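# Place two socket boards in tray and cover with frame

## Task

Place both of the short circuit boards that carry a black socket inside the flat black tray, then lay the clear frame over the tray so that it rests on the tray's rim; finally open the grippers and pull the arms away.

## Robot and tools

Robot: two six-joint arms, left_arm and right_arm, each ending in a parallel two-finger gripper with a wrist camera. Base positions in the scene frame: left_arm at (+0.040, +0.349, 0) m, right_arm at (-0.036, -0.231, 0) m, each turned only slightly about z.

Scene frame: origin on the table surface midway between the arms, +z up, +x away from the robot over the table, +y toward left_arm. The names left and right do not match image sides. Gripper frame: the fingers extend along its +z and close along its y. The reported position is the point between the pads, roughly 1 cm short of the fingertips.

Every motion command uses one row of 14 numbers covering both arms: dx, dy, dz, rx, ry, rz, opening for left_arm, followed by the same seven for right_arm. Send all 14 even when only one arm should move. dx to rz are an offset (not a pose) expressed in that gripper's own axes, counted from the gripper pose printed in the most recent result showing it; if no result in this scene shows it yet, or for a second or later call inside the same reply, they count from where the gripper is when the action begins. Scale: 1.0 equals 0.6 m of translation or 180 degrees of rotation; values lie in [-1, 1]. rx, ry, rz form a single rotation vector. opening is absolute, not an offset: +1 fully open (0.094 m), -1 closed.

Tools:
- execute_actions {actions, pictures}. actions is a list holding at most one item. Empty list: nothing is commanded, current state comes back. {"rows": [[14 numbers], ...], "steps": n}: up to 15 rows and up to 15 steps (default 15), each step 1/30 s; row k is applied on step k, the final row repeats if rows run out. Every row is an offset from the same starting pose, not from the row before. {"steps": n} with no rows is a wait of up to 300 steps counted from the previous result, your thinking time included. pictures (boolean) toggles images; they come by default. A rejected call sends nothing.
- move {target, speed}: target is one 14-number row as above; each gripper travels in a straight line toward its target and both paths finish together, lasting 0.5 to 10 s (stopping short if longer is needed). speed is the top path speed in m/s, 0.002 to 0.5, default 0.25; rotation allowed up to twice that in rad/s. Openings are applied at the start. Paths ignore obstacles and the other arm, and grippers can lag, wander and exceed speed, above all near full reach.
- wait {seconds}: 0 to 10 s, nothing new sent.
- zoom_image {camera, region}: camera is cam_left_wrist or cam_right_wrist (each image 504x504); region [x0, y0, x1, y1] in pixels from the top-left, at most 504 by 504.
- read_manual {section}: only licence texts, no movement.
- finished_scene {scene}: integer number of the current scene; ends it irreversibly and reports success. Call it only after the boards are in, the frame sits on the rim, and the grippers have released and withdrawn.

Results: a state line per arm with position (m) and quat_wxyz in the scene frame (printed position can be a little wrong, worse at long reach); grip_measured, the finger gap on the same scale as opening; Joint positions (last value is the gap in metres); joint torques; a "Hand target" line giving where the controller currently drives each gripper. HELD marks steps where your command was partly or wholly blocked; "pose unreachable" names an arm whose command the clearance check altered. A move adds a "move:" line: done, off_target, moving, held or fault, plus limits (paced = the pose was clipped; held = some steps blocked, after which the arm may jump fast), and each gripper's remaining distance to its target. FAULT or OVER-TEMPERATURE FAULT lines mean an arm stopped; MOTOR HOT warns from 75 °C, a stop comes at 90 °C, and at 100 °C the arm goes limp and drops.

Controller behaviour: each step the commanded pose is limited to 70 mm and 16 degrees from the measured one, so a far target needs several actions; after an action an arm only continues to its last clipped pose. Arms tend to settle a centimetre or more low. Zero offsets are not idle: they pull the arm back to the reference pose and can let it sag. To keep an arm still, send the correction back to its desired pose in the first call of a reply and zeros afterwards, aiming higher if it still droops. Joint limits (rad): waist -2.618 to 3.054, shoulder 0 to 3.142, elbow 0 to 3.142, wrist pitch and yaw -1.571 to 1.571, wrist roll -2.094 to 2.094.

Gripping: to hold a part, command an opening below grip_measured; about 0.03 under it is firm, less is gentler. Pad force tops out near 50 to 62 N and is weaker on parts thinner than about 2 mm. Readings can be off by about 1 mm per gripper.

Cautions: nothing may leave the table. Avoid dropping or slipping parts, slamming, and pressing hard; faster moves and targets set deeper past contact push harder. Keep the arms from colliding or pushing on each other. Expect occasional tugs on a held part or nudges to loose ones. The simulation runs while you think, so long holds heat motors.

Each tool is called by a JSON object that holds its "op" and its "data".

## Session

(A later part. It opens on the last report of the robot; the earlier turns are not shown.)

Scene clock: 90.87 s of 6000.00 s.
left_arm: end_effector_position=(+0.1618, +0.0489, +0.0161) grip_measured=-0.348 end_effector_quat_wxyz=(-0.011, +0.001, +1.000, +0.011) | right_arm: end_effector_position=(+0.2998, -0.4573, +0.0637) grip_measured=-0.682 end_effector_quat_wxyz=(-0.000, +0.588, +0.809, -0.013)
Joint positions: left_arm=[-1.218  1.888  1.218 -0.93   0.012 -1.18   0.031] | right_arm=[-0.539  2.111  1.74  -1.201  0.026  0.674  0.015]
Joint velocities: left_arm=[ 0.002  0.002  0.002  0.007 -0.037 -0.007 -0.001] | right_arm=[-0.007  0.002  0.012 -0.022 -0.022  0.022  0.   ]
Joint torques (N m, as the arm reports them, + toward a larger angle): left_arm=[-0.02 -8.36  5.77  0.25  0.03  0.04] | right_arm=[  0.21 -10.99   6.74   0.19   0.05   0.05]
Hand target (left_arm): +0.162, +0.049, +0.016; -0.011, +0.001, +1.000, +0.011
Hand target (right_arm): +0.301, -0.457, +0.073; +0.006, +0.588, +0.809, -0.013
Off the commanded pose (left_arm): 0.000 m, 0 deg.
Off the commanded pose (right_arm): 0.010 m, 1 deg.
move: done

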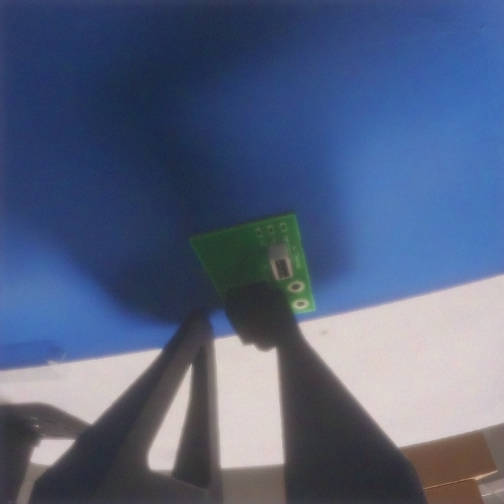

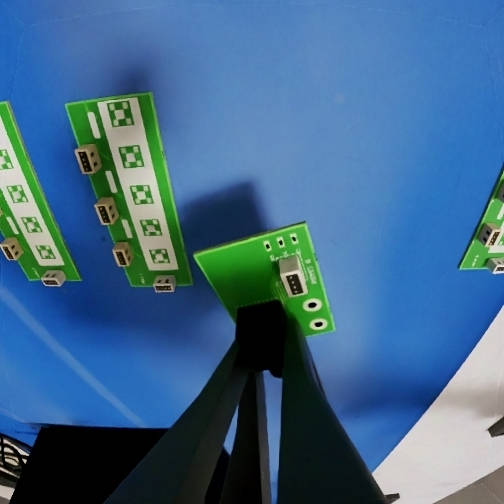

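{"op": "move", "data": {"target": [0,0,0,0,0,0,-0.72,0.237,-0.15,0,0,0,-0.4,-0.72]}}

{"op": "move", "data": {"target": [0,0,-0.16,0,0,0,-0.72,0,0,0,0,0,0,-0.72], "speed": 0.15}}

Scene clock: 112.97 s of 6000.00 s.
left_arm: end_effector_position=(+0.1618, +0.0483, +0.0160) grip_measured=-0.688 end_effector_quat_wxyz=(-0.011, +0.001, +1.000, +0.010) | right_arm: end_effector_position=(+0.1692, -0.3513, +0.0645) grip_measured=-0.680 end_effector_quat_wxyz=(-0.018, +0.008, +1.000, -0.005)
Joint positions: left_arm=[-1.218  1.888  1.218 -0.928  0.013 -1.18   0.015] | right_arm=[-0.469  1.504  0.986 -1.08   0.026 -0.499  0.015]
Joint velocities: left_arm=[-0.012 -0.007 -0.002 -0.022  0.037 -0.007 -0.   ] | right_arm=[-0.012 -0.007 -0.012 -0.022  0.051  0.007  0.   ]
Joint torques (N m, as the arm reports them, + toward a larger angle): left_arm=[ 0.03 -8.34  5.76  0.19 -0.03 -0.01] | right_arm=[ 0.56 -6.49  4.36  0.4   0.03 -0.04]
Hand target (left_arm): +0.162, +0.049, +0.016; -0.011, +0.001, +1.000, +0.011
Hand target (right_arm): +0.171, -0.350, +0.067; -0.008, +0.000, +1.000, -0.010
Off the commanded pose (left_arm): 0.001 m, 0 deg.
Off the commanded pose (right_arm): 0.002 m, 2 deg.
After step 90, 16.03 s passed at rest.
move: done

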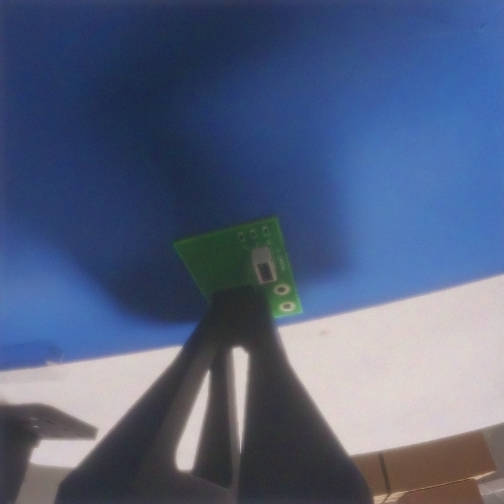

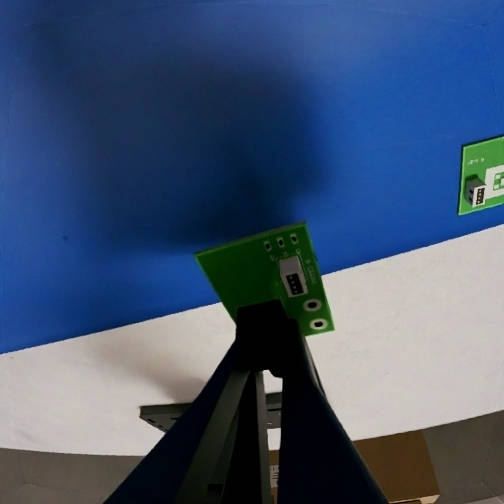

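Scene clock: 114.23 s of 6000.00 s.
left_arm: end_effector_position=(+0.1609, +0.0505, +0.1000) grip_measured=-0.688 end_effector_quat_wxyz=(-0.017, +0.001, +1.000, +0.025) | right_arm: end_effector_position=(+0.1692, -0.3513, +0.0645) grip_measured=-0.680 end_effector_quat_wxyz=(-0.018, +0.008, +1.000, -0.005)
Joint positions: left_arm=[-1.218  1.825  1.48  -1.286  0.013 -1.18   0.015] | right_arm=[-0.469  1.504  0.986 -1.08   0.026 -0.499  0.015]
Joint velocities: left_arm=[-0.007  0.002 -0.002  0.007 -0.007 -0.051 -0.001] | right_arm=[ 0.002 -0.007  0.002 -0.007 -0.022 -0.037 -0.   ]
Joint torques (N m, as the arm reports them, + toward a larger angle): left_arm=[ 0.33 -9.7   8.57  0.11  0.04  0.06] | right_arm=[ 0.05 -4.99  5.23  0.28  0.05  0.02]
Hand target (left_arm): +0.164, +0.047, +0.112; -0.011, +0.001, +1.000, +0.010
Hand target (right_arm): +0.169, -0.351, +0.065; -0.018, +0.008, +1.000, -0.005
Off the commanded pose (left_arm): 0.013 m, 2 deg.
Off the commanded pose (right_arm): 0.000 m, 0 deg.
move: off_target (left_arm)

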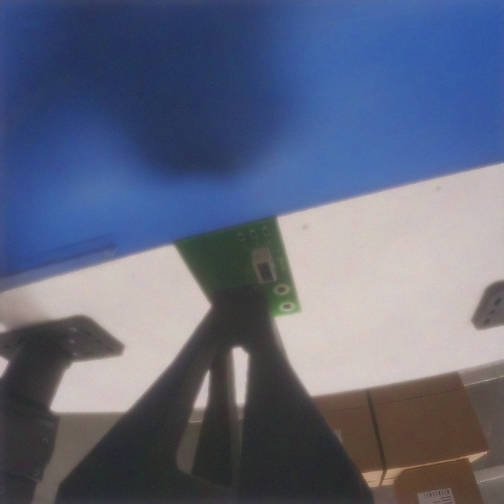

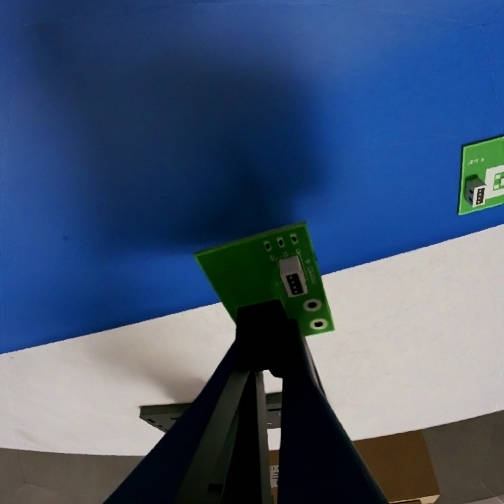

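{"op": "move", "data": {"target": [-0.1,0.7,0.02,0.016,-0.011,0,-0.72,0,0.67,0,0,-0.011,-0.005,-0.72]}}

{"op": "move", "data": {"target": [-0.15,0.02,0,0,0,0,-0.72,0,0,0.05,0,0,0,-0.72], "speed": 0.15}}

Scene clock: 120.87 s of 6000.00 s.
left_arm: end_effector_position=(+0.2109, +0.4678, +0.0986) grip_measured=-0.688 end_effector_quat_wxyz=(-0.026, +0.000, +1.000, +0.000) | right_arm: end_effector_position=(+0.1723, +0.0585, +0.0644) grip_measured=-0.680 end_effector_quat_wxyz=(-0.001, -0.004, +1.000, +0.014)
Joint positions: left_arm=[ 0.543  1.373  1.011 -1.252 -0.028  0.577  0.015] | right_arm=[ 0.98   1.901  1.439 -1.087 -0.018  0.927  0.015]
Joint velocities: left_arm=[ 0.002  0.002  0.007 -0.022 -0.037  0.051  0.001] | right_arm=[-0.002 -0.022 -0.002 -0.007 -0.022 -0.022 -0.   ]
Joint torques (N m, as the arm reports them, + toward a larger angle): left_arm=[ 1.07 -3.94  9.03  0.31  0.16  0.09] | right_arm=[ 0.03 -7.73  6.93  0.21  0.14  0.09]
Hand target (left_arm): +0.219, +0.473, +0.105; -0.007, +0.001, +1.000, +0.001
Hand target (right_arm): +0.175, +0.058, +0.066; +0.002, -0.000, +1.000, +0.007
Off the commanded pose (left_arm): 0.014 m, 3 deg.
Off the commanded pose (right_arm): 0.009 m, 2 deg.
After step 90, 1.20 s passed at rest.
move: off_target (left_arm)

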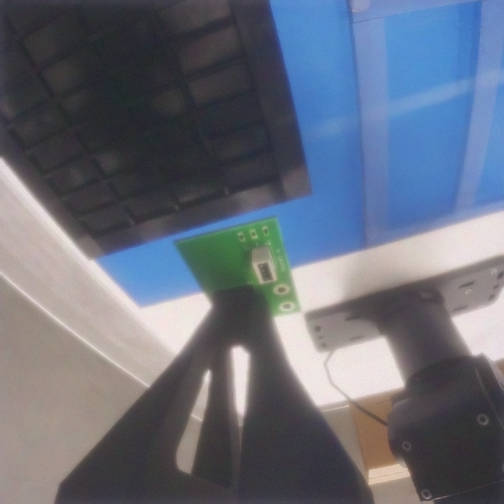

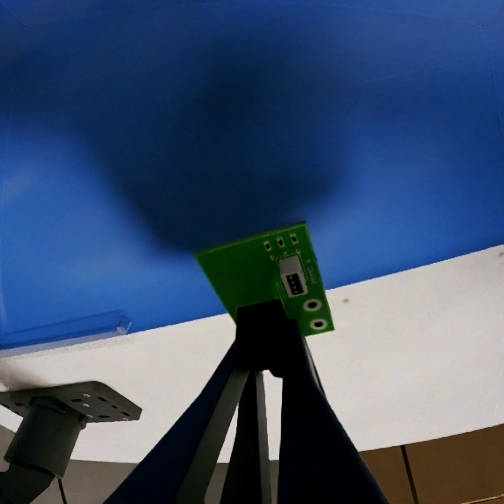

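Scene clock: 121.93 s of 6000.00 s.
left_arm: end_effector_position=(+0.2909, +0.4789, +0.0864) grip_measured=-0.688 end_effector_quat_wxyz=(-0.042, +0.002, +0.999, -0.005) | right_arm: end_effector_position=(+0.1725, +0.0589, +0.0391) grip_measured=-0.680 end_effector_quat_wxyz=(-0.000, -0.004, +1.000, +0.015)
Joint positions: left_arm=[ 0.421  1.701  1.276 -1.226 -0.029  0.458  0.015] | right_arm=[ 0.98   1.926  1.368 -0.989 -0.019  0.928  0.015]
Joint velocities: left_arm=[ 0.002  0.002 -0.012  0.007  0.022 -0.007  0.001] | right_arm=[ 0.002 -0.002 -0.007 -0.022 -0.022 -0.022 -0.001]
Joint torques (N m, as the arm reports them, + toward a larger angle): left_arm=[-0.75 -7.27  9.    0.14  0.07 -0.04] | right_arm=[ 0.18 -7.91  4.54  0.46  0.02  0.04]
Hand target (left_arm): +0.301, +0.480, +0.094; -0.025, +0.001, +1.000, +0.000
Hand target (right_arm): +0.172, +0.059, +0.034; -0.001, -0.004, +1.000, +0.014
Off the commanded pose (left_arm): 0.012 m, 2 deg.
Off the commanded pose (right_arm): 0.005 m, 0 deg.
move: off_target (left_arm)

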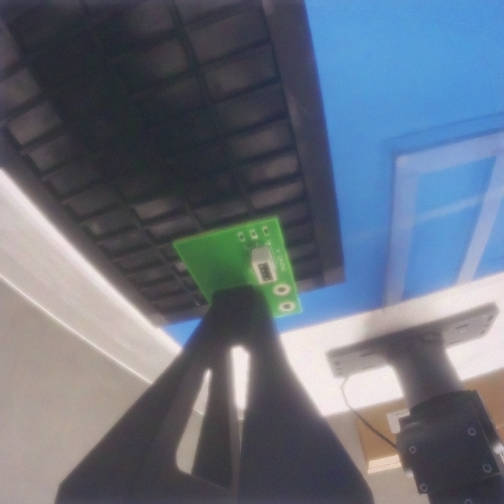

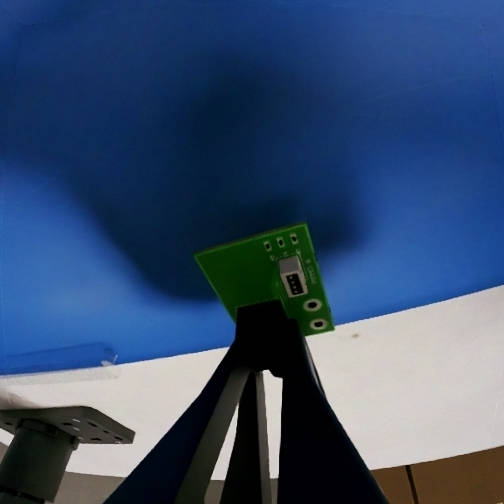

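{"op": "move", "data": {"target": [-0.07,0.09,0.06,0,-0.035,0,-0.72,0,0,0.041,0.009,0,0,-0.72], "speed": 0.06}}

Scene clock: 127.03 s of 6000.00 s.
left_arm: end_effector_position=(+0.3179, +0.5252, +0.0388) grip_measured=-0.688 end_effector_quat_wxyz=(-0.013, -0.001, +1.000, -0.009) | right_arm: end_effector_position=(+0.1742, +0.0598, +0.0207) grip_measured=-0.680 end_effector_quat_wxyz=(-0.003, -0.002, +1.000, +0.008)
Joint positions: left_arm=[ 0.528  1.873  1.296 -1.025  0.001  0.561  0.015] | right_arm=[ 0.98   1.969  1.351 -0.944 -0.014  0.931  0.015]
Joint velocities: left_arm=[ 0.007 -0.012  0.007 -0.051 -0.007 -0.022 -0.   ] | right_arm=[-0.007 -0.012 -0.007 -0.037  0.081  0.037  0.001]
Joint torques (N m, as the arm reports them, + toward a larger angle): left_arm=[ 0.64 -8.38  8.79  0.4   0.21  0.09] | right_arm=[ 0.77 -7.86  4.28  0.46  0.13  0.09]
Hand target (left_arm): +0.329, +0.532, +0.046; +0.012, +0.001, +1.000, -0.005
Hand target (right_arm): +0.172, +0.059, +0.014; -0.000, -0.004, +1.000, +0.001
Off the commanded pose (left_arm): 0.016 m, 3 deg.
Off the commanded pose (right_arm): 0.006 m, 1 deg.
After step 90, 0.43 s passed at rest.
move: off_target (left_arm)

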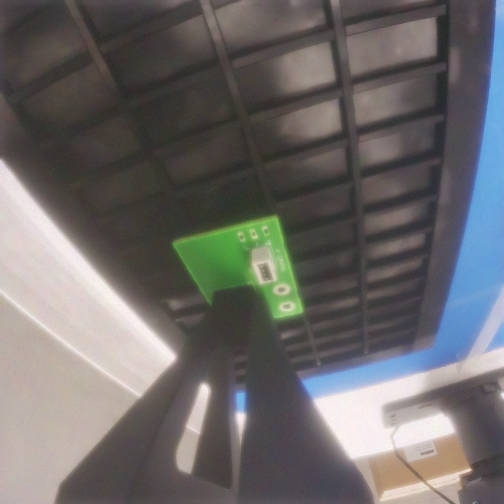

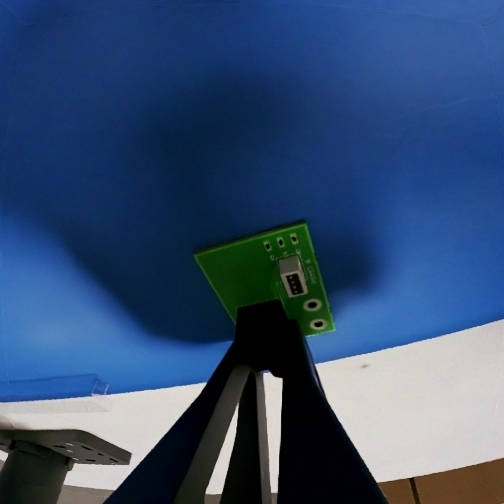

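{"op": "move", "data": {"target": [0,0.005,0.032,0,-0.008,0,-0.72,0,0,0.005,0,0,0,-0.3], "speed": 0.02}}

{"op": "move", "data": {"target": [0,0,0,0,0,0,-0.72,0,0,-0.1,0,0,0,-0.3], "speed": 0.15}}

Scene clock: 131.93 s of 6000.00 s.
left_arm: end_effector_position=(+0.3168, +0.5243, +0.0249) grip_measured=-0.688 end_effector_quat_wxyz=(-0.011, +0.000, +1.000, -0.008) | right_arm: end_effector_position=(+0.1742, +0.0601, +0.0207) grip_measured=-0.302 end_effector_quat_wxyz=(-0.003, -0.002, +1.000, +0.009)
Joint positions: left_arm=[ 0.528  1.883  1.25  -0.965  0.002  0.562  0.015] | right_arm=[ 0.98   1.969  1.351 -0.943 -0.015  0.931  0.033]
Joint velocities: left_arm=[-0.002 -0.007  0.017 -0.066 -0.007 -0.051 -0.001] | right_arm=[-0.012 -0.007 -0.002 -0.081 -0.051 -0.022 -0.001]
Joint torques (N m, as the arm reports them, + toward a larger angle): left_arm=[ 1.09 -8.29  3.99  0.65  0.15  0.11] | right_arm=[ 0.05 -8.38  4.61  0.45  0.01  0.02]
Hand target (left_arm): +0.318, +0.528, +0.020; -0.001, -0.001, +1.000, -0.009
Hand target (right_arm): +0.174, +0.060, +0.018; -0.003, -0.002, +1.000, +0.008
Off the commanded pose (left_arm): 0.007 m, 1 deg.
Off the commanded pose (right_arm): 0.003 m, 0 deg.
After step 90, 0.70 s passed at rest.
move: done

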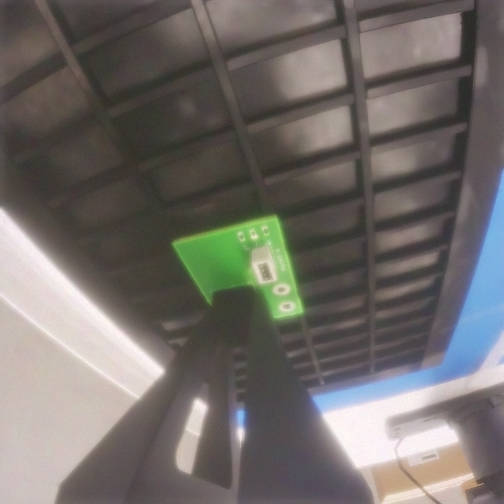

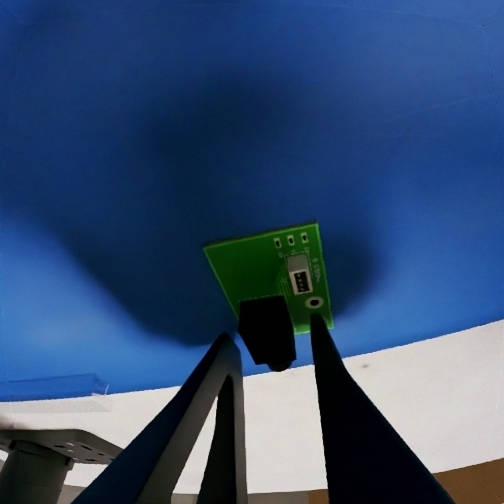

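Scene clock: 133.00 s of 6000.00 s.
left_arm: end_effector_position=(+0.3166, +0.5242, +0.0249) grip_measured=-0.688 end_effector_quat_wxyz=(-0.011, +0.000, +1.000, -0.008) | right_arm: end_effector_position=(+0.1742, +0.0603, +0.0740) grip_measured=-0.302 end_effector_quat_wxyz=(-0.004, -0.002, +1.000, +0.008)
Joint positions: left_arm=[ 0.528  1.883  1.25  -0.966  0.002  0.562  0.015] | right_arm=[ 0.98   1.916  1.498 -1.145 -0.016  0.931  0.033]
Joint velocities: left_arm=[ 0.027  0.002 -0.002  0.022 -0.066  0.022  0.   ] | right_arm=[-0.007  0.002 -0.012  0.022 -0.022 -0.022 -0.   ]
Joint torques (N m, as the arm reports them, + toward a larger angle): left_arm=[-0.03 -8.45  5.77  0.19  0.04 -0.01] | right_arm=[-0.24 -9.14  6.54  0.16  0.04  0.  ]
Hand target (left_arm): +0.317, +0.524, +0.025; -0.011, +0.000, +1.000, -0.008
Hand target (right_arm): +0.175, +0.059, +0.081; -0.003, -0.002, +1.000, +0.009
Off the commanded pose (left_arm): 0.000 m, 0 deg.
Off the commanded pose (right_arm): 0.007 m, 0 deg.
move: done

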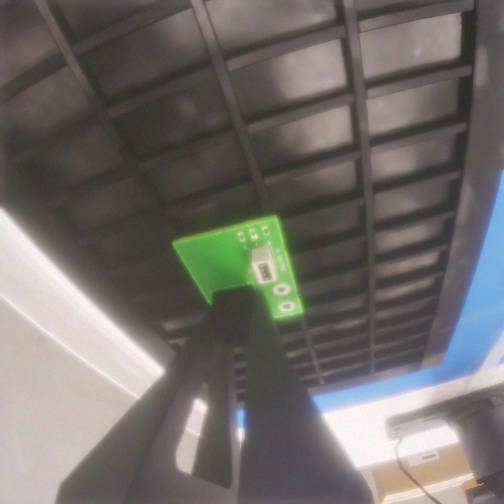

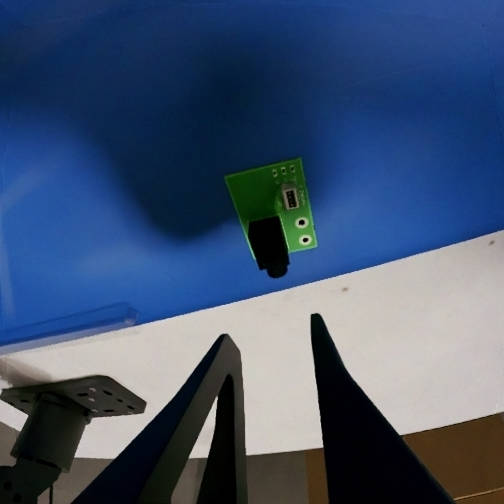

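{"op": "move", "data": {"target": [0,0,0.011,0,0,0,-0.72,0.05,-0.55,-0.03,0,0,0,-0.3]}}

{"op": "move", "data": {"target": [0,0,0,0,0,0,-0.3,0,0,0,0,0,0,-0.3]}}

{"op": "move", "data": {"target": [0,0,-0.12,0,0,0,-0.3,0,0,0,0,0,0,-0.3], "speed": 0.15}}

{"op": "move", "data": {"target": [0.22,-0.2,0,0,-0.015,0,-0.2,0,0,0,0,0,0,-0.3]}}

{"op": "move", "data": {"target": [0.01,-0.6,0,0,0,0,-0.2,0,0,0,0,0,0,-0.3]}}

Scene clock: 139.70 s of 6000.00 s.
left_arm: end_effector_position=(+0.3166, +0.5242, +0.0249) grip_measured=-0.688 end_effector_quat_wxyz=(-0.011, +0.000, +1.000, -0.008) | right_arm: end_effector_position=(+0.1483, -0.2755, +0.0874) grip_measured=-0.302 end_effector_quat_wxyz=(-0.007, -0.002, +1.000, -0.005)
Joint positions: left_arm=[ 0.528  1.883  1.25  -0.966  0.002  0.562  0.015] | right_arm=[-0.185  1.275  0.894 -1.201  0.012 -0.234  0.033]
Joint velocities: left_arm=[-0.007  0.007 -0.007  0.037 -0.051  0.007 -0.   ] | right_arm=[-0.012 -0.012 -0.022  0.051  0.037 -0.051  0.001]
Joint torques (N m, as the arm reports them, + toward a larger angle): left_arm=[-0.05 -7.71  4.5   0.58  0.05  0.03] | right_arm=[-0.58 -3.99  5.9   0.2  -0.03 -0.05]
Hand target (left_arm): +0.316, +0.524, +0.018; -0.012, +0.000, +1.000, -0.008
Hand target (right_arm): +0.147, -0.276, +0.091; -0.005, -0.002, +1.000, -0.002
Off the commanded pose (left_arm): 0.007 m, 0 deg.
Off the commanded pose (right_arm): 0.006 m, 1 deg.
After step 90, 1.60 s passed at rest.
move: done

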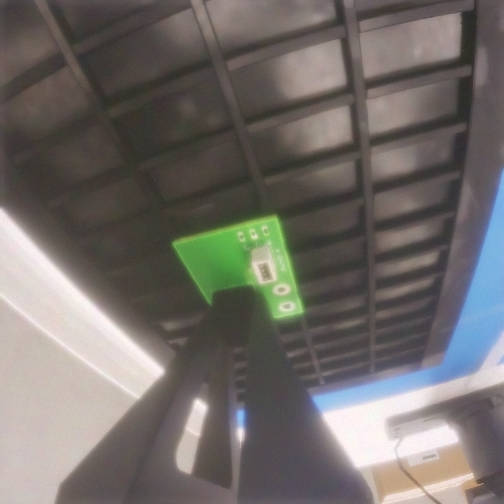

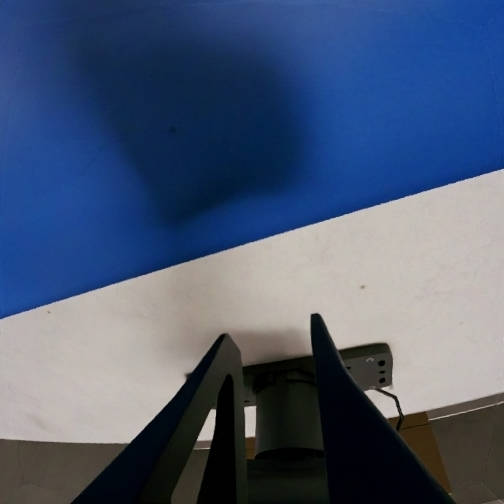

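Scene clock: 140.20 s of 6000.00 s.
left_arm: end_effector_position=(+0.3163, +0.5241, +0.0242) grip_measured=-0.302 end_effector_quat_wxyz=(-0.013, +0.000, +1.000, -0.009) | right_arm: end_effector_position=(+0.1483, -0.2755, +0.0874) grip_measured=-0.302 end_effector_quat_wxyz=(-0.007, -0.002, +1.000, -0.005)
Joint positions: left_arm=[ 0.528  1.886  1.25  -0.966  0.002  0.562  0.033] | right_arm=[-0.185  1.275  0.894 -1.201  0.012 -0.234  0.033]
Joint velocities: left_arm=[ 0.007 -0.002  0.007 -0.007 -0.007 -0.007 -0.001] | right_arm=[-0.002  0.002  0.002 -0.007  0.037 -0.066 -0.   ]
Joint torques (N m, as the arm reports them, + toward a larger angle): left_arm=[-0.12 -8.58  5.75  0.31  0.06  0.  ] | right_arm=[ 0.04 -3.27  5.41  0.33  0.03  0.03]
Hand target (left_arm): +0.317, +0.524, +0.025; -0.011, +0.000, +1.000, -0.008
Hand target (right_arm): +0.148, -0.276, +0.087; -0.007, -0.002, +1.000, -0.005
Off the commanded pose (left_arm): 0.001 m, 0 deg.
Off the commanded pose (right_arm): 0.000 m, 0 deg.
move: done

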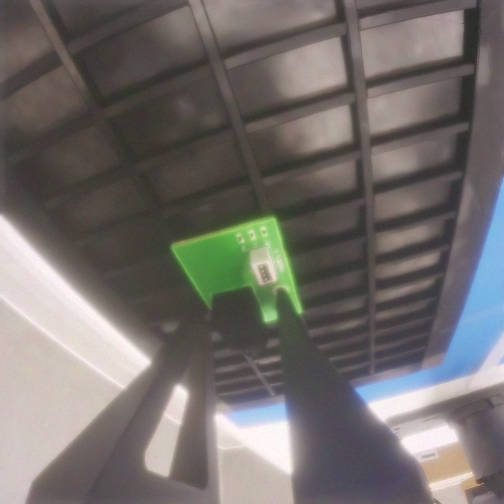

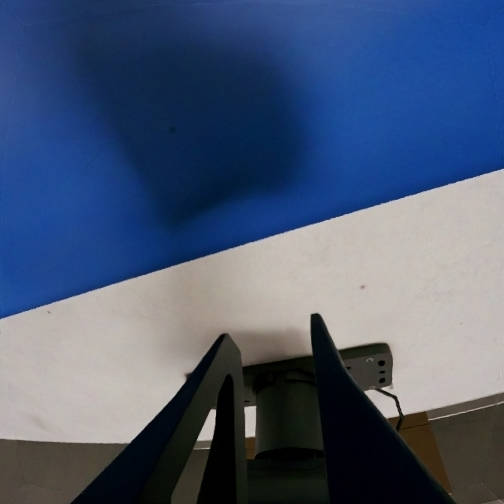

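Scene clock: 141.33 s of 6000.00 s.
left_arm: end_effector_position=(+0.3138, +0.5225, +0.0851) grip_measured=-0.302 end_effector_quat_wxyz=(-0.025, +0.000, +1.000, -0.017) | right_arm: end_effector_position=(+0.1483, -0.2755, +0.0874) grip_measured=-0.302 end_effector_quat_wxyz=(-0.007, -0.002, +1.000, -0.005)
Joint positions: left_arm=[ 0.528  1.839  1.439 -1.231  0.002  0.562  0.033] | right_arm=[-0.185  1.275  0.894 -1.201  0.012 -0.234  0.033]
Joint velocities: left_arm=[-0.017  0.002 -0.037  0.007 -0.095  0.037  0.   ] | right_arm=[-0.017  0.002  0.002  0.022 -0.007  0.022  0.   ]
Joint torques (N m, as the arm reports them, + toward a larger angle): left_arm=[ 0.16 -9.35  8.55 -0.01 -0.02  0.01] | right_arm=[ 0.06 -3.32  5.38  0.32  0.03  0.02]
Hand target (left_arm): +0.317, +0.526, +0.096; -0.013, +0.000, +1.000, -0.009
Hand target (right_arm): +0.148, -0.276, +0.087; -0.007, -0.002, +1.000, -0.005
Off the commanded pose (left_arm): 0.012 m, 2 deg.
Off the commanded pose (right_arm): 0.000 m, 0 deg.
move: off_target (left_arm)

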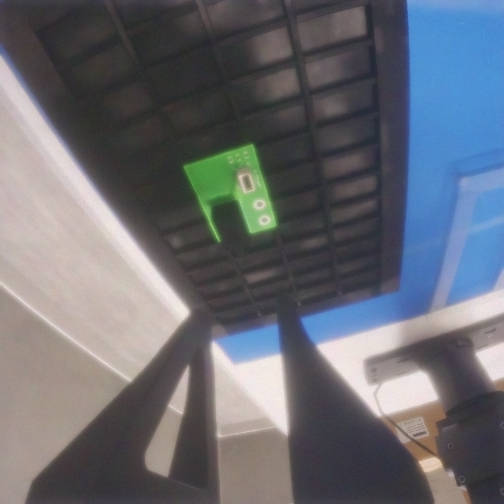

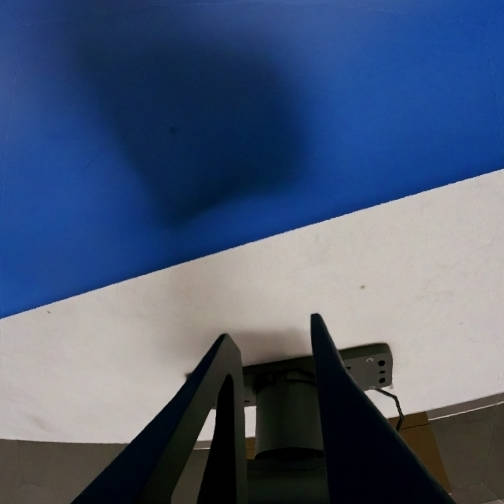

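Scene clock: 142.63 s of 6000.00 s.
left_arm: end_effector_position=(+0.1832, +0.4081, +0.0950) grip_measured=-0.202 end_effector_quat_wxyz=(-0.006, +0.001, +1.000, -0.010) | right_arm: end_effector_position=(+0.1483, -0.2755, +0.0874) grip_measured=-0.302 end_effector_quat_wxyz=(-0.007, -0.002, +1.000, -0.005)
Joint positions: left_arm=[ 0.365  1.13   0.834 -1.293  0.014  0.4    0.037] | right_arm=[-0.185  1.275  0.894 -1.201  0.012 -0.234  0.033]
Joint velocities: left_arm=[-0.017 -0.012 -0.002  0.051 -0.007 -0.051  0.001] | right_arm=[ 0.007  0.012  0.012  0.081  0.007 -0.051 -0.   ]
Joint torques (N m, as the arm reports them, + toward a larger angle): left_arm=[-0.9  -3.63  5.8   0.12  0.16 -0.08] | right_arm=[ 0.05 -3.26  5.42  0.33  0.03  0.03]
Hand target (left_arm): +0.182, +0.403, +0.096; -0.001, -0.000, +1.000, -0.017
Hand target (right_arm): +0.148, -0.276, +0.087; -0.007, -0.002, +1.000, -0.005
Off the commanded pose (left_arm): 0.006 m, 1 deg.
Off the commanded pose (right_arm): 0.000 m, 0 deg.
move: done

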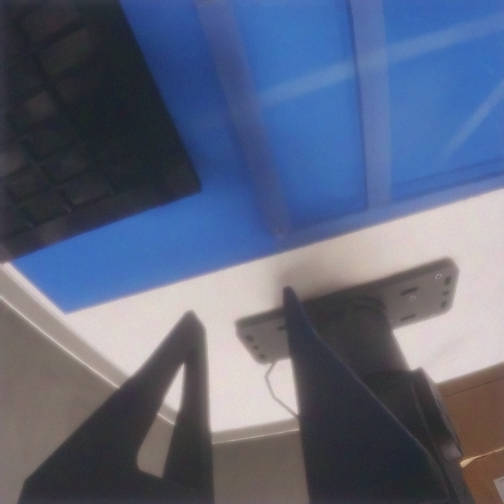

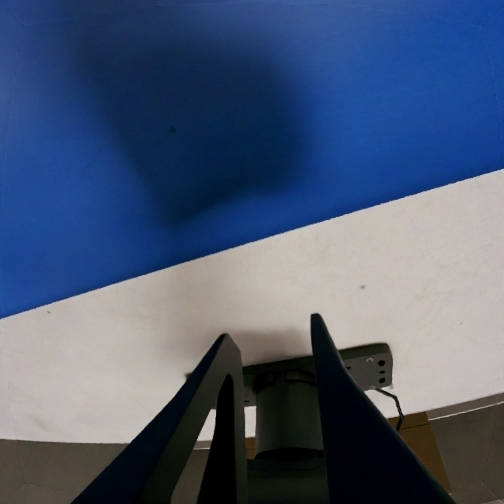

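Scene clock: 144.67 s of 6000.00 s.
left_arm: end_effector_position=(+0.1751, +0.0508, +0.0956) grip_measured=-0.202 end_effector_quat_wxyz=(-0.012, +0.004, +1.000, -0.005) | right_arm: end_effector_position=(+0.1483, -0.2755, +0.0874) grip_measured=-0.302 end_effector_quat_wxyz=(-0.007, -0.002, +1.000, -0.005)
Joint positions: left_arm=[-1.17   1.792  1.424 -1.204  0.027 -1.127  0.037] | right_arm=[-0.185  1.275  0.894 -1.201  0.012 -0.234  0.033]
Joint velocities: left_arm=[ 0.002 -0.002 -0.002 -0.007 -0.066 -0.007 -0.001] | right_arm=[-0.007  0.002 -0.012 -0.037  0.007 -0.007  0.001]
Joint torques (N m, as the arm reports them, + toward a larger angle): left_arm=[-0.44 -8.14  9.06  0.14 -0.2  -0.12] | right_arm=[ 0.03 -3.26  5.37  0.32  0.03  0.02]
Hand target (left_arm): +0.179, +0.047, +0.104; +0.001, +0.000, +1.000, -0.012
Hand target (right_arm): +0.148, -0.276, +0.087; -0.007, -0.002, +1.000, -0.005
Off the commanded pose (left_arm): 0.007 m, 1 deg.
Off the commanded pose (right_arm): 0.000 m, 0 deg.
move: done

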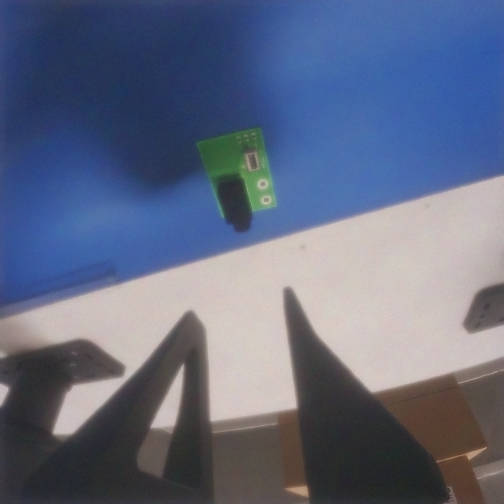

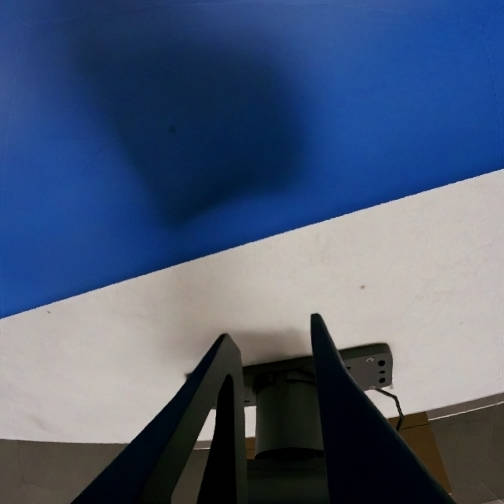

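{"op": "move", "data": {"target": [-0.007,-0.003,0.133,0,-0.005,0,-0.35,0,0,0,0,0,0,-0.3], "speed": 0.06}}

Scene clock: 149.10 s of 6000.00 s.
left_arm: end_effector_position=(+0.1759, +0.0494, +0.0161) grip_measured=-0.348 end_effector_quat_wxyz=(-0.013, +0.003, +1.000, -0.002) | right_arm: end_effector_position=(+0.1483, -0.2755, +0.0874) grip_measured=-0.302 end_effector_quat_wxyz=(-0.007, -0.002, +1.000, -0.005)
Joint positions: left_arm=[-1.17   1.887  1.217 -0.908  0.026 -1.129  0.031] | right_arm=[-0.185  1.275  0.894 -1.201  0.012 -0.234  0.033]
Joint velocities: left_arm=[ 0.002  0.007 -0.007  0.051  0.007  0.066 -0.   ] | right_arm=[ 0.007 -0.007  0.002  0.007 -0.007 -0.066  0.   ]
Joint torques (N m, as the arm reports them, + toward a larger angle): left_arm=[-0.62 -8.81  5.06  0.52 -0.06 -0.1 ] | right_arm=[ 0.06 -3.27  5.4   0.33  0.04  0.02]
Hand target (left_arm): +0.177, +0.047, +0.016; -0.005, +0.004, +1.000, -0.005
Hand target (right_arm): +0.148, -0.276, +0.087; -0.007, -0.002, +1.000, -0.005
Off the commanded pose (left_arm): 0.002 m, 1 deg.
Off the commanded pose (right_arm): 0.000 m, 0 deg.
move: done

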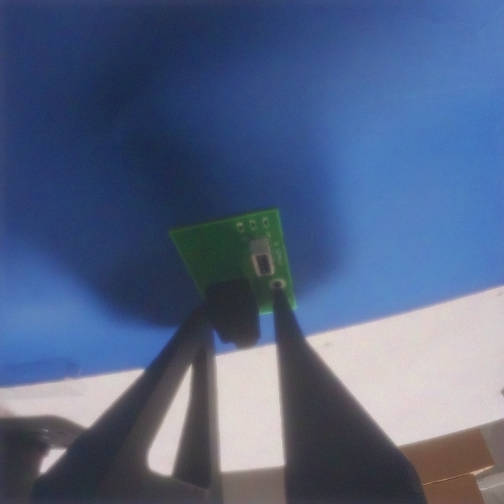

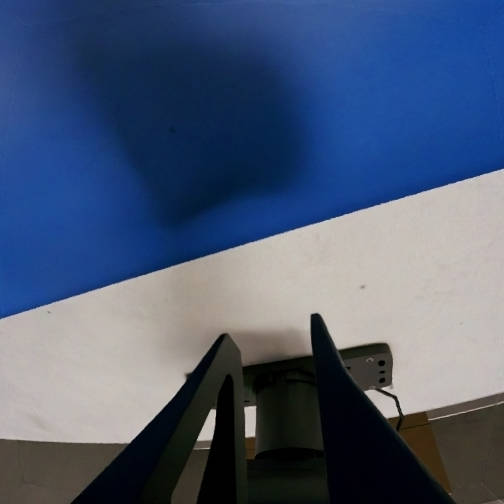

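{"op": "move", "data": {"target": [0,0,0,0,0,0,-0.72,0,0,0,0,0,0,-0.3]}}

{"op": "move", "data": {"target": [0,0,-0.14,0,0,0,-0.72,0,0,0,0,0,0,-0.3], "speed": 0.15}}

{"op": "move", "data": {"target": [-0.05,0.65,0,0.008,-0.02,0,-0.72,0,0,0,0,0,0,-0.3]}}

{"op": "move", "data": {"target": [-0.22,0.08,0.02,0,-0.025,0,-0.72,0,0,0,0,0,0,-0.3], "speed": 0.15}}

Scene clock: 153.40 s of 6000.00 s.
left_arm: end_effector_position=(+0.1761, +0.0490, +0.0161) grip_measured=-0.691 end_effector_quat_wxyz=(-0.013, +0.003, +1.000, -0.003) | right_arm: end_effector_position=(+0.1483, -0.2755, +0.0874) grip_measured=-0.302 end_effector_quat_wxyz=(-0.007, -0.002, +1.000, -0.005)
Joint positions: left_arm=[-1.17   1.887  1.217 -0.907  0.026 -1.129  0.015] | right_arm=[-0.185  1.275  0.894 -1.201  0.012 -0.234  0.033]
Joint velocities: left_arm=[-0.007  0.002 -0.007  0.022  0.022  0.051  0.001] | right_arm=[-0.007  0.012 -0.012 -0.037  0.037 -0.007 -0.   ]
Joint torques (N m, as the arm reports them, + toward a larger angle): left_arm=[-0.03 -8.39  5.78  0.29  0.05 -0.01] | right_arm=[ 0.03 -3.26  5.41  0.32  0.04  0.02]
Hand target (left_arm): +0.176, +0.049, +0.016; -0.013, +0.003, +1.000, -0.002
Hand target (right_arm): +0.148, -0.276, +0.087; -0.007, -0.002, +1.000, -0.005
Off the commanded pose (left_arm): 0.000 m, 0 deg.
Off the commanded pose (right_arm): 0.000 m, 0 deg.
After step 90, 0.60 s passed at rest.
move: done

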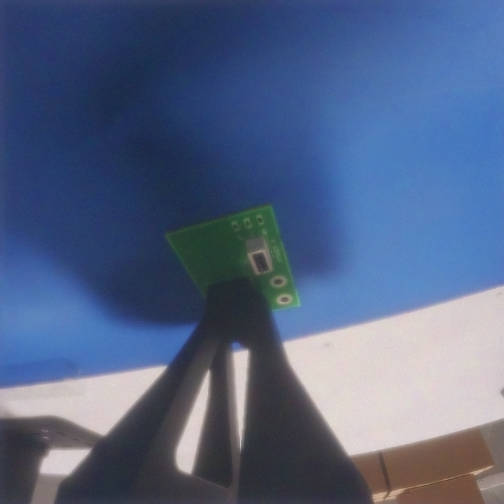

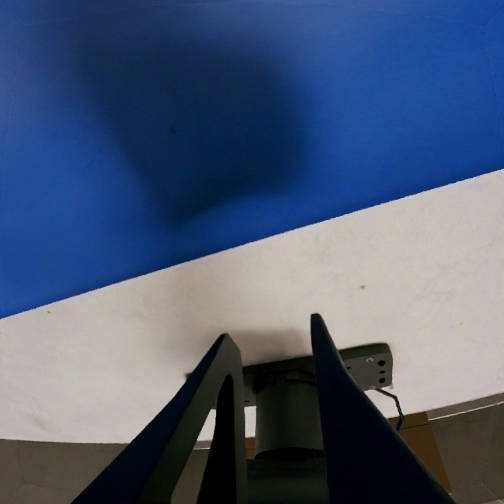

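Scene clock: 154.60 s of 6000.00 s.
left_arm: end_effector_position=(+0.1740, +0.0534, +0.0883) grip_measured=-0.691 end_effector_quat_wxyz=(-0.020, +0.003, +1.000, +0.012) | right_arm: end_effector_position=(+0.1483, -0.2755, +0.0874) grip_measured=-0.302 end_effector_quat_wxyz=(-0.007, -0.002, +1.000, -0.005)
Joint positions: left_arm=[-1.17   1.82   1.428 -1.217  0.026 -1.129  0.015] | right_arm=[-0.185  1.275  0.894 -1.201  0.012 -0.234  0.033]
Joint velocities: left_arm=[-0.007  0.007 -0.007 -0.007  0.066 -0.022  0.   ] | right_arm=[-0.002 -0.002 -0.002 -0.051  0.007 -0.007  0.001]
Joint torques (N m, as the arm reports them, + toward a larger angle): left_arm=[ 0.65 -9.93  8.41  0.09  0.06  0.09] | right_arm=[ 0.03 -3.27  5.42  0.32  0.03  0.02]
Hand target (left_arm): +0.179, +0.050, +0.100; -0.013, +0.003, +1.000, -0.003
Hand target (right_arm): +0.148, -0.276, +0.087; -0.007, -0.002, +1.000, -0.005
Off the commanded pose (left_arm): 0.013 m, 2 deg.
Off the commanded pose (right_arm): 0.000 m, 0 deg.
move: off_target (left_arm)

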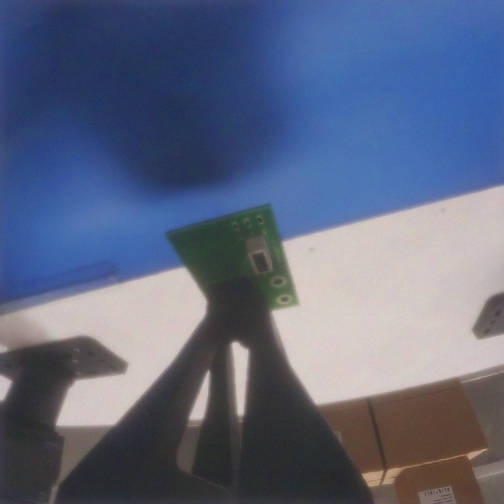

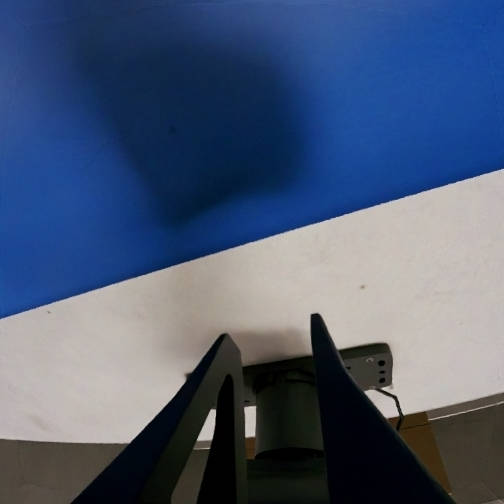

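Scene clock: 156.93 s of 6000.00 s.
left_arm: end_effector_position=(+0.1940, +0.4410, +0.0884) grip_measured=-0.691 end_effector_quat_wxyz=(-0.015, +0.001, +1.000, -0.000) | right_arm: end_effector_position=(+0.1483, -0.2755, +0.0874) grip_measured=-0.302 end_effector_quat_wxyz=(-0.007, -0.002, +1.000, -0.005)
Joint positions: left_arm=[ 0.483  1.244  0.877 -1.23  -0.015  0.519  0.015] | right_arm=[-0.185  1.275  0.894 -1.201  0.012 -0.234  0.033]
Joint velocities: left_arm=[-0.012 -0.022  0.002  0.037  0.022 -0.007  0.001] | right_arm=[-0.007 -0.007  0.012  0.007  0.037 -0.051  0.   ]
Joint torques (N m, as the arm reports them, + toward a larger angle): left_arm=[ 1.09 -2.89  9.07  0.41  0.21  0.07] | right_arm=[ 0.03 -3.24  5.42  0.32  0.04  0.02]
Hand target (left_arm): +0.204, +0.445, +0.095; +0.005, +0.003, +1.000, +0.001
Hand target (right_arm): +0.148, -0.276, +0.087; -0.007, -0.002, +1.000, -0.005
Off the commanded pose (left_arm): 0.015 m, 3 deg.
Off the commanded pose (right_arm): 0.000 m, 0 deg.
move: off_target (left_arm)

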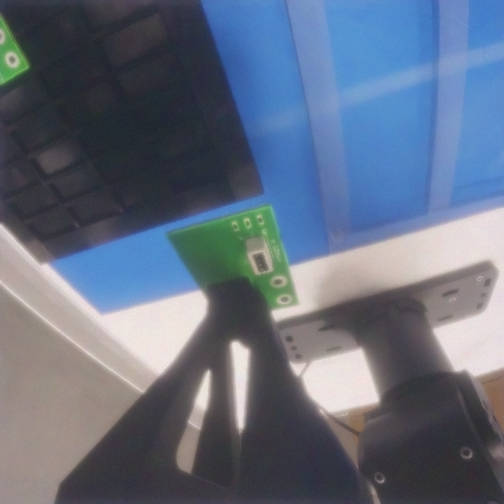

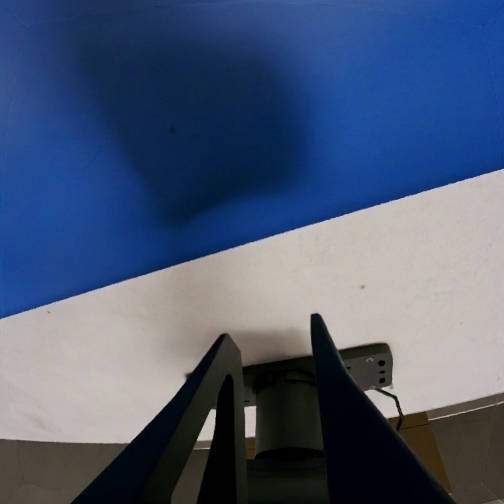

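Scene clock: 158.23 s of 6000.00 s.
left_arm: end_effector_position=(+0.3120, +0.4891, +0.0642) grip_measured=-0.691 end_effector_quat_wxyz=(+0.001, +0.001, +1.000, -0.002) | right_arm: end_effector_position=(+0.1483, -0.2755, +0.0874) grip_measured=-0.302 end_effector_quat_wxyz=(-0.007, -0.002, +1.000, -0.005)
Joint positions: left_arm=[ 0.439  1.732  1.224 -1.063  0.004  0.476  0.015] | right_arm=[-0.185  1.275  0.894 -1.201  0.012 -0.234  0.033]
Joint velocities: left_arm=[-0.002  0.002 -0.002 -0.007 -0.095  0.022 -0.   ] | right_arm=[-0.007  0.002  0.002  0.007 -0.051  0.081 -0.001]
Joint torques (N m, as the arm reports them, + toward a larger angle): left_arm=[-0.74 -7.69  9.15  0.45  0.24 -0.06] | right_arm=[ 0.05 -3.28  5.39  0.33  0.04  0.01]
Hand target (left_arm): +0.326, +0.489, +0.072; +0.025, +0.001, +1.000, -0.000
Hand target (right_arm): +0.148, -0.276, +0.087; -0.007, -0.002, +1.000, -0.005
Off the commanded pose (left_arm): 0.016 m, 3 deg.
Off the commanded pose (right_arm): 0.000 m, 0 deg.
move: off_target (left_arm)

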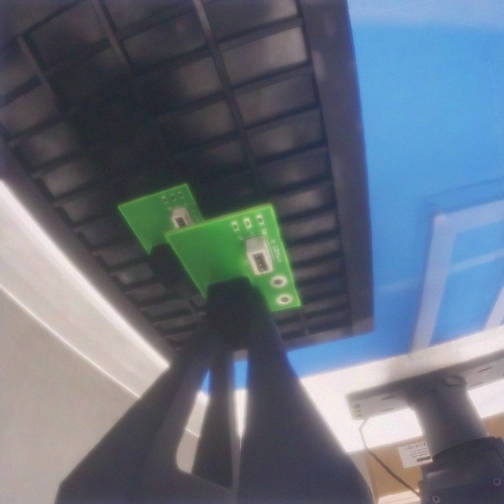

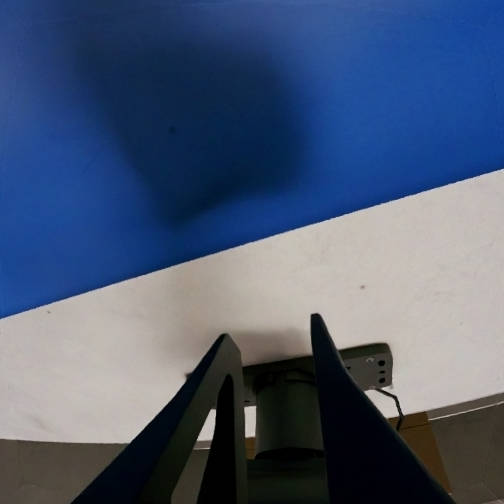

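{"op": "move", "data": {"target": [0,-0.013,0.058,0,0,0.01,-0.72,0,0,0,0,0,0,-0.3], "speed": 0.04}}

Scene clock: 161.33 s of 6000.00 s.
left_arm: end_effector_position=(+0.3087, +0.4829, +0.0304) grip_measured=-0.691 end_effector_quat_wxyz=(-0.005, +0.007, +1.000, -0.005) | right_arm: end_effector_position=(+0.1483, -0.2755, +0.0874) grip_measured=-0.302 end_effector_quat_wxyz=(-0.007, -0.002, +1.000, -0.005)
Joint positions: left_arm=[ 0.426  1.765  1.122 -0.94   0.004  0.475  0.015] | right_arm=[-0.185  1.275  0.894 -1.201  0.012 -0.234  0.033]
Joint velocities: left_arm=[-0.007 -0.012  0.007  0.022 -0.066  0.007  0.001] | right_arm=[-0.002 -0.017 -0.002  0.022  0.051  0.007  0.001]
Joint torques (N m, as the arm reports them, + toward a larger angle): left_arm=[-1.09 -7.5   5.44  0.44  0.01  0.08] | right_arm=[ 0.06 -3.25  5.42  0.31  0.03  0.02]
Hand target (left_arm): +0.312, +0.481, +0.029; +0.001, +0.017, +1.000, -0.001
Hand target (right_arm): +0.148, -0.276, +0.087; -0.007, -0.002, +1.000, -0.005
Off the commanded pose (left_arm): 0.004 m, 1 deg.
Off the commanded pose (right_arm): 0.000 m, 0 deg.
move: done

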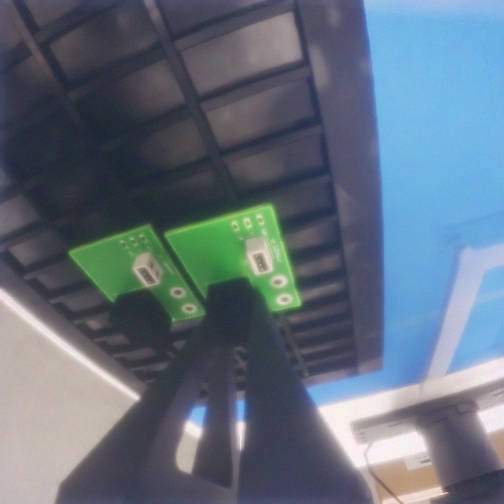

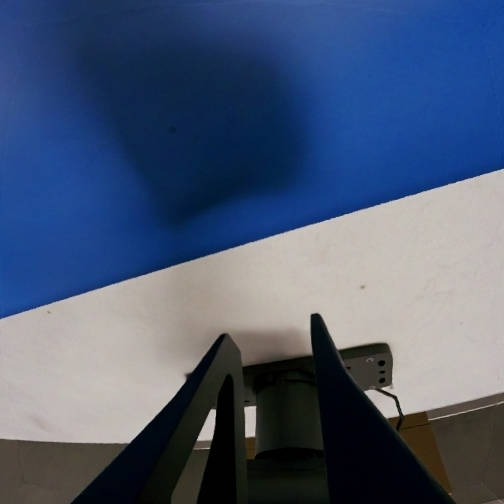

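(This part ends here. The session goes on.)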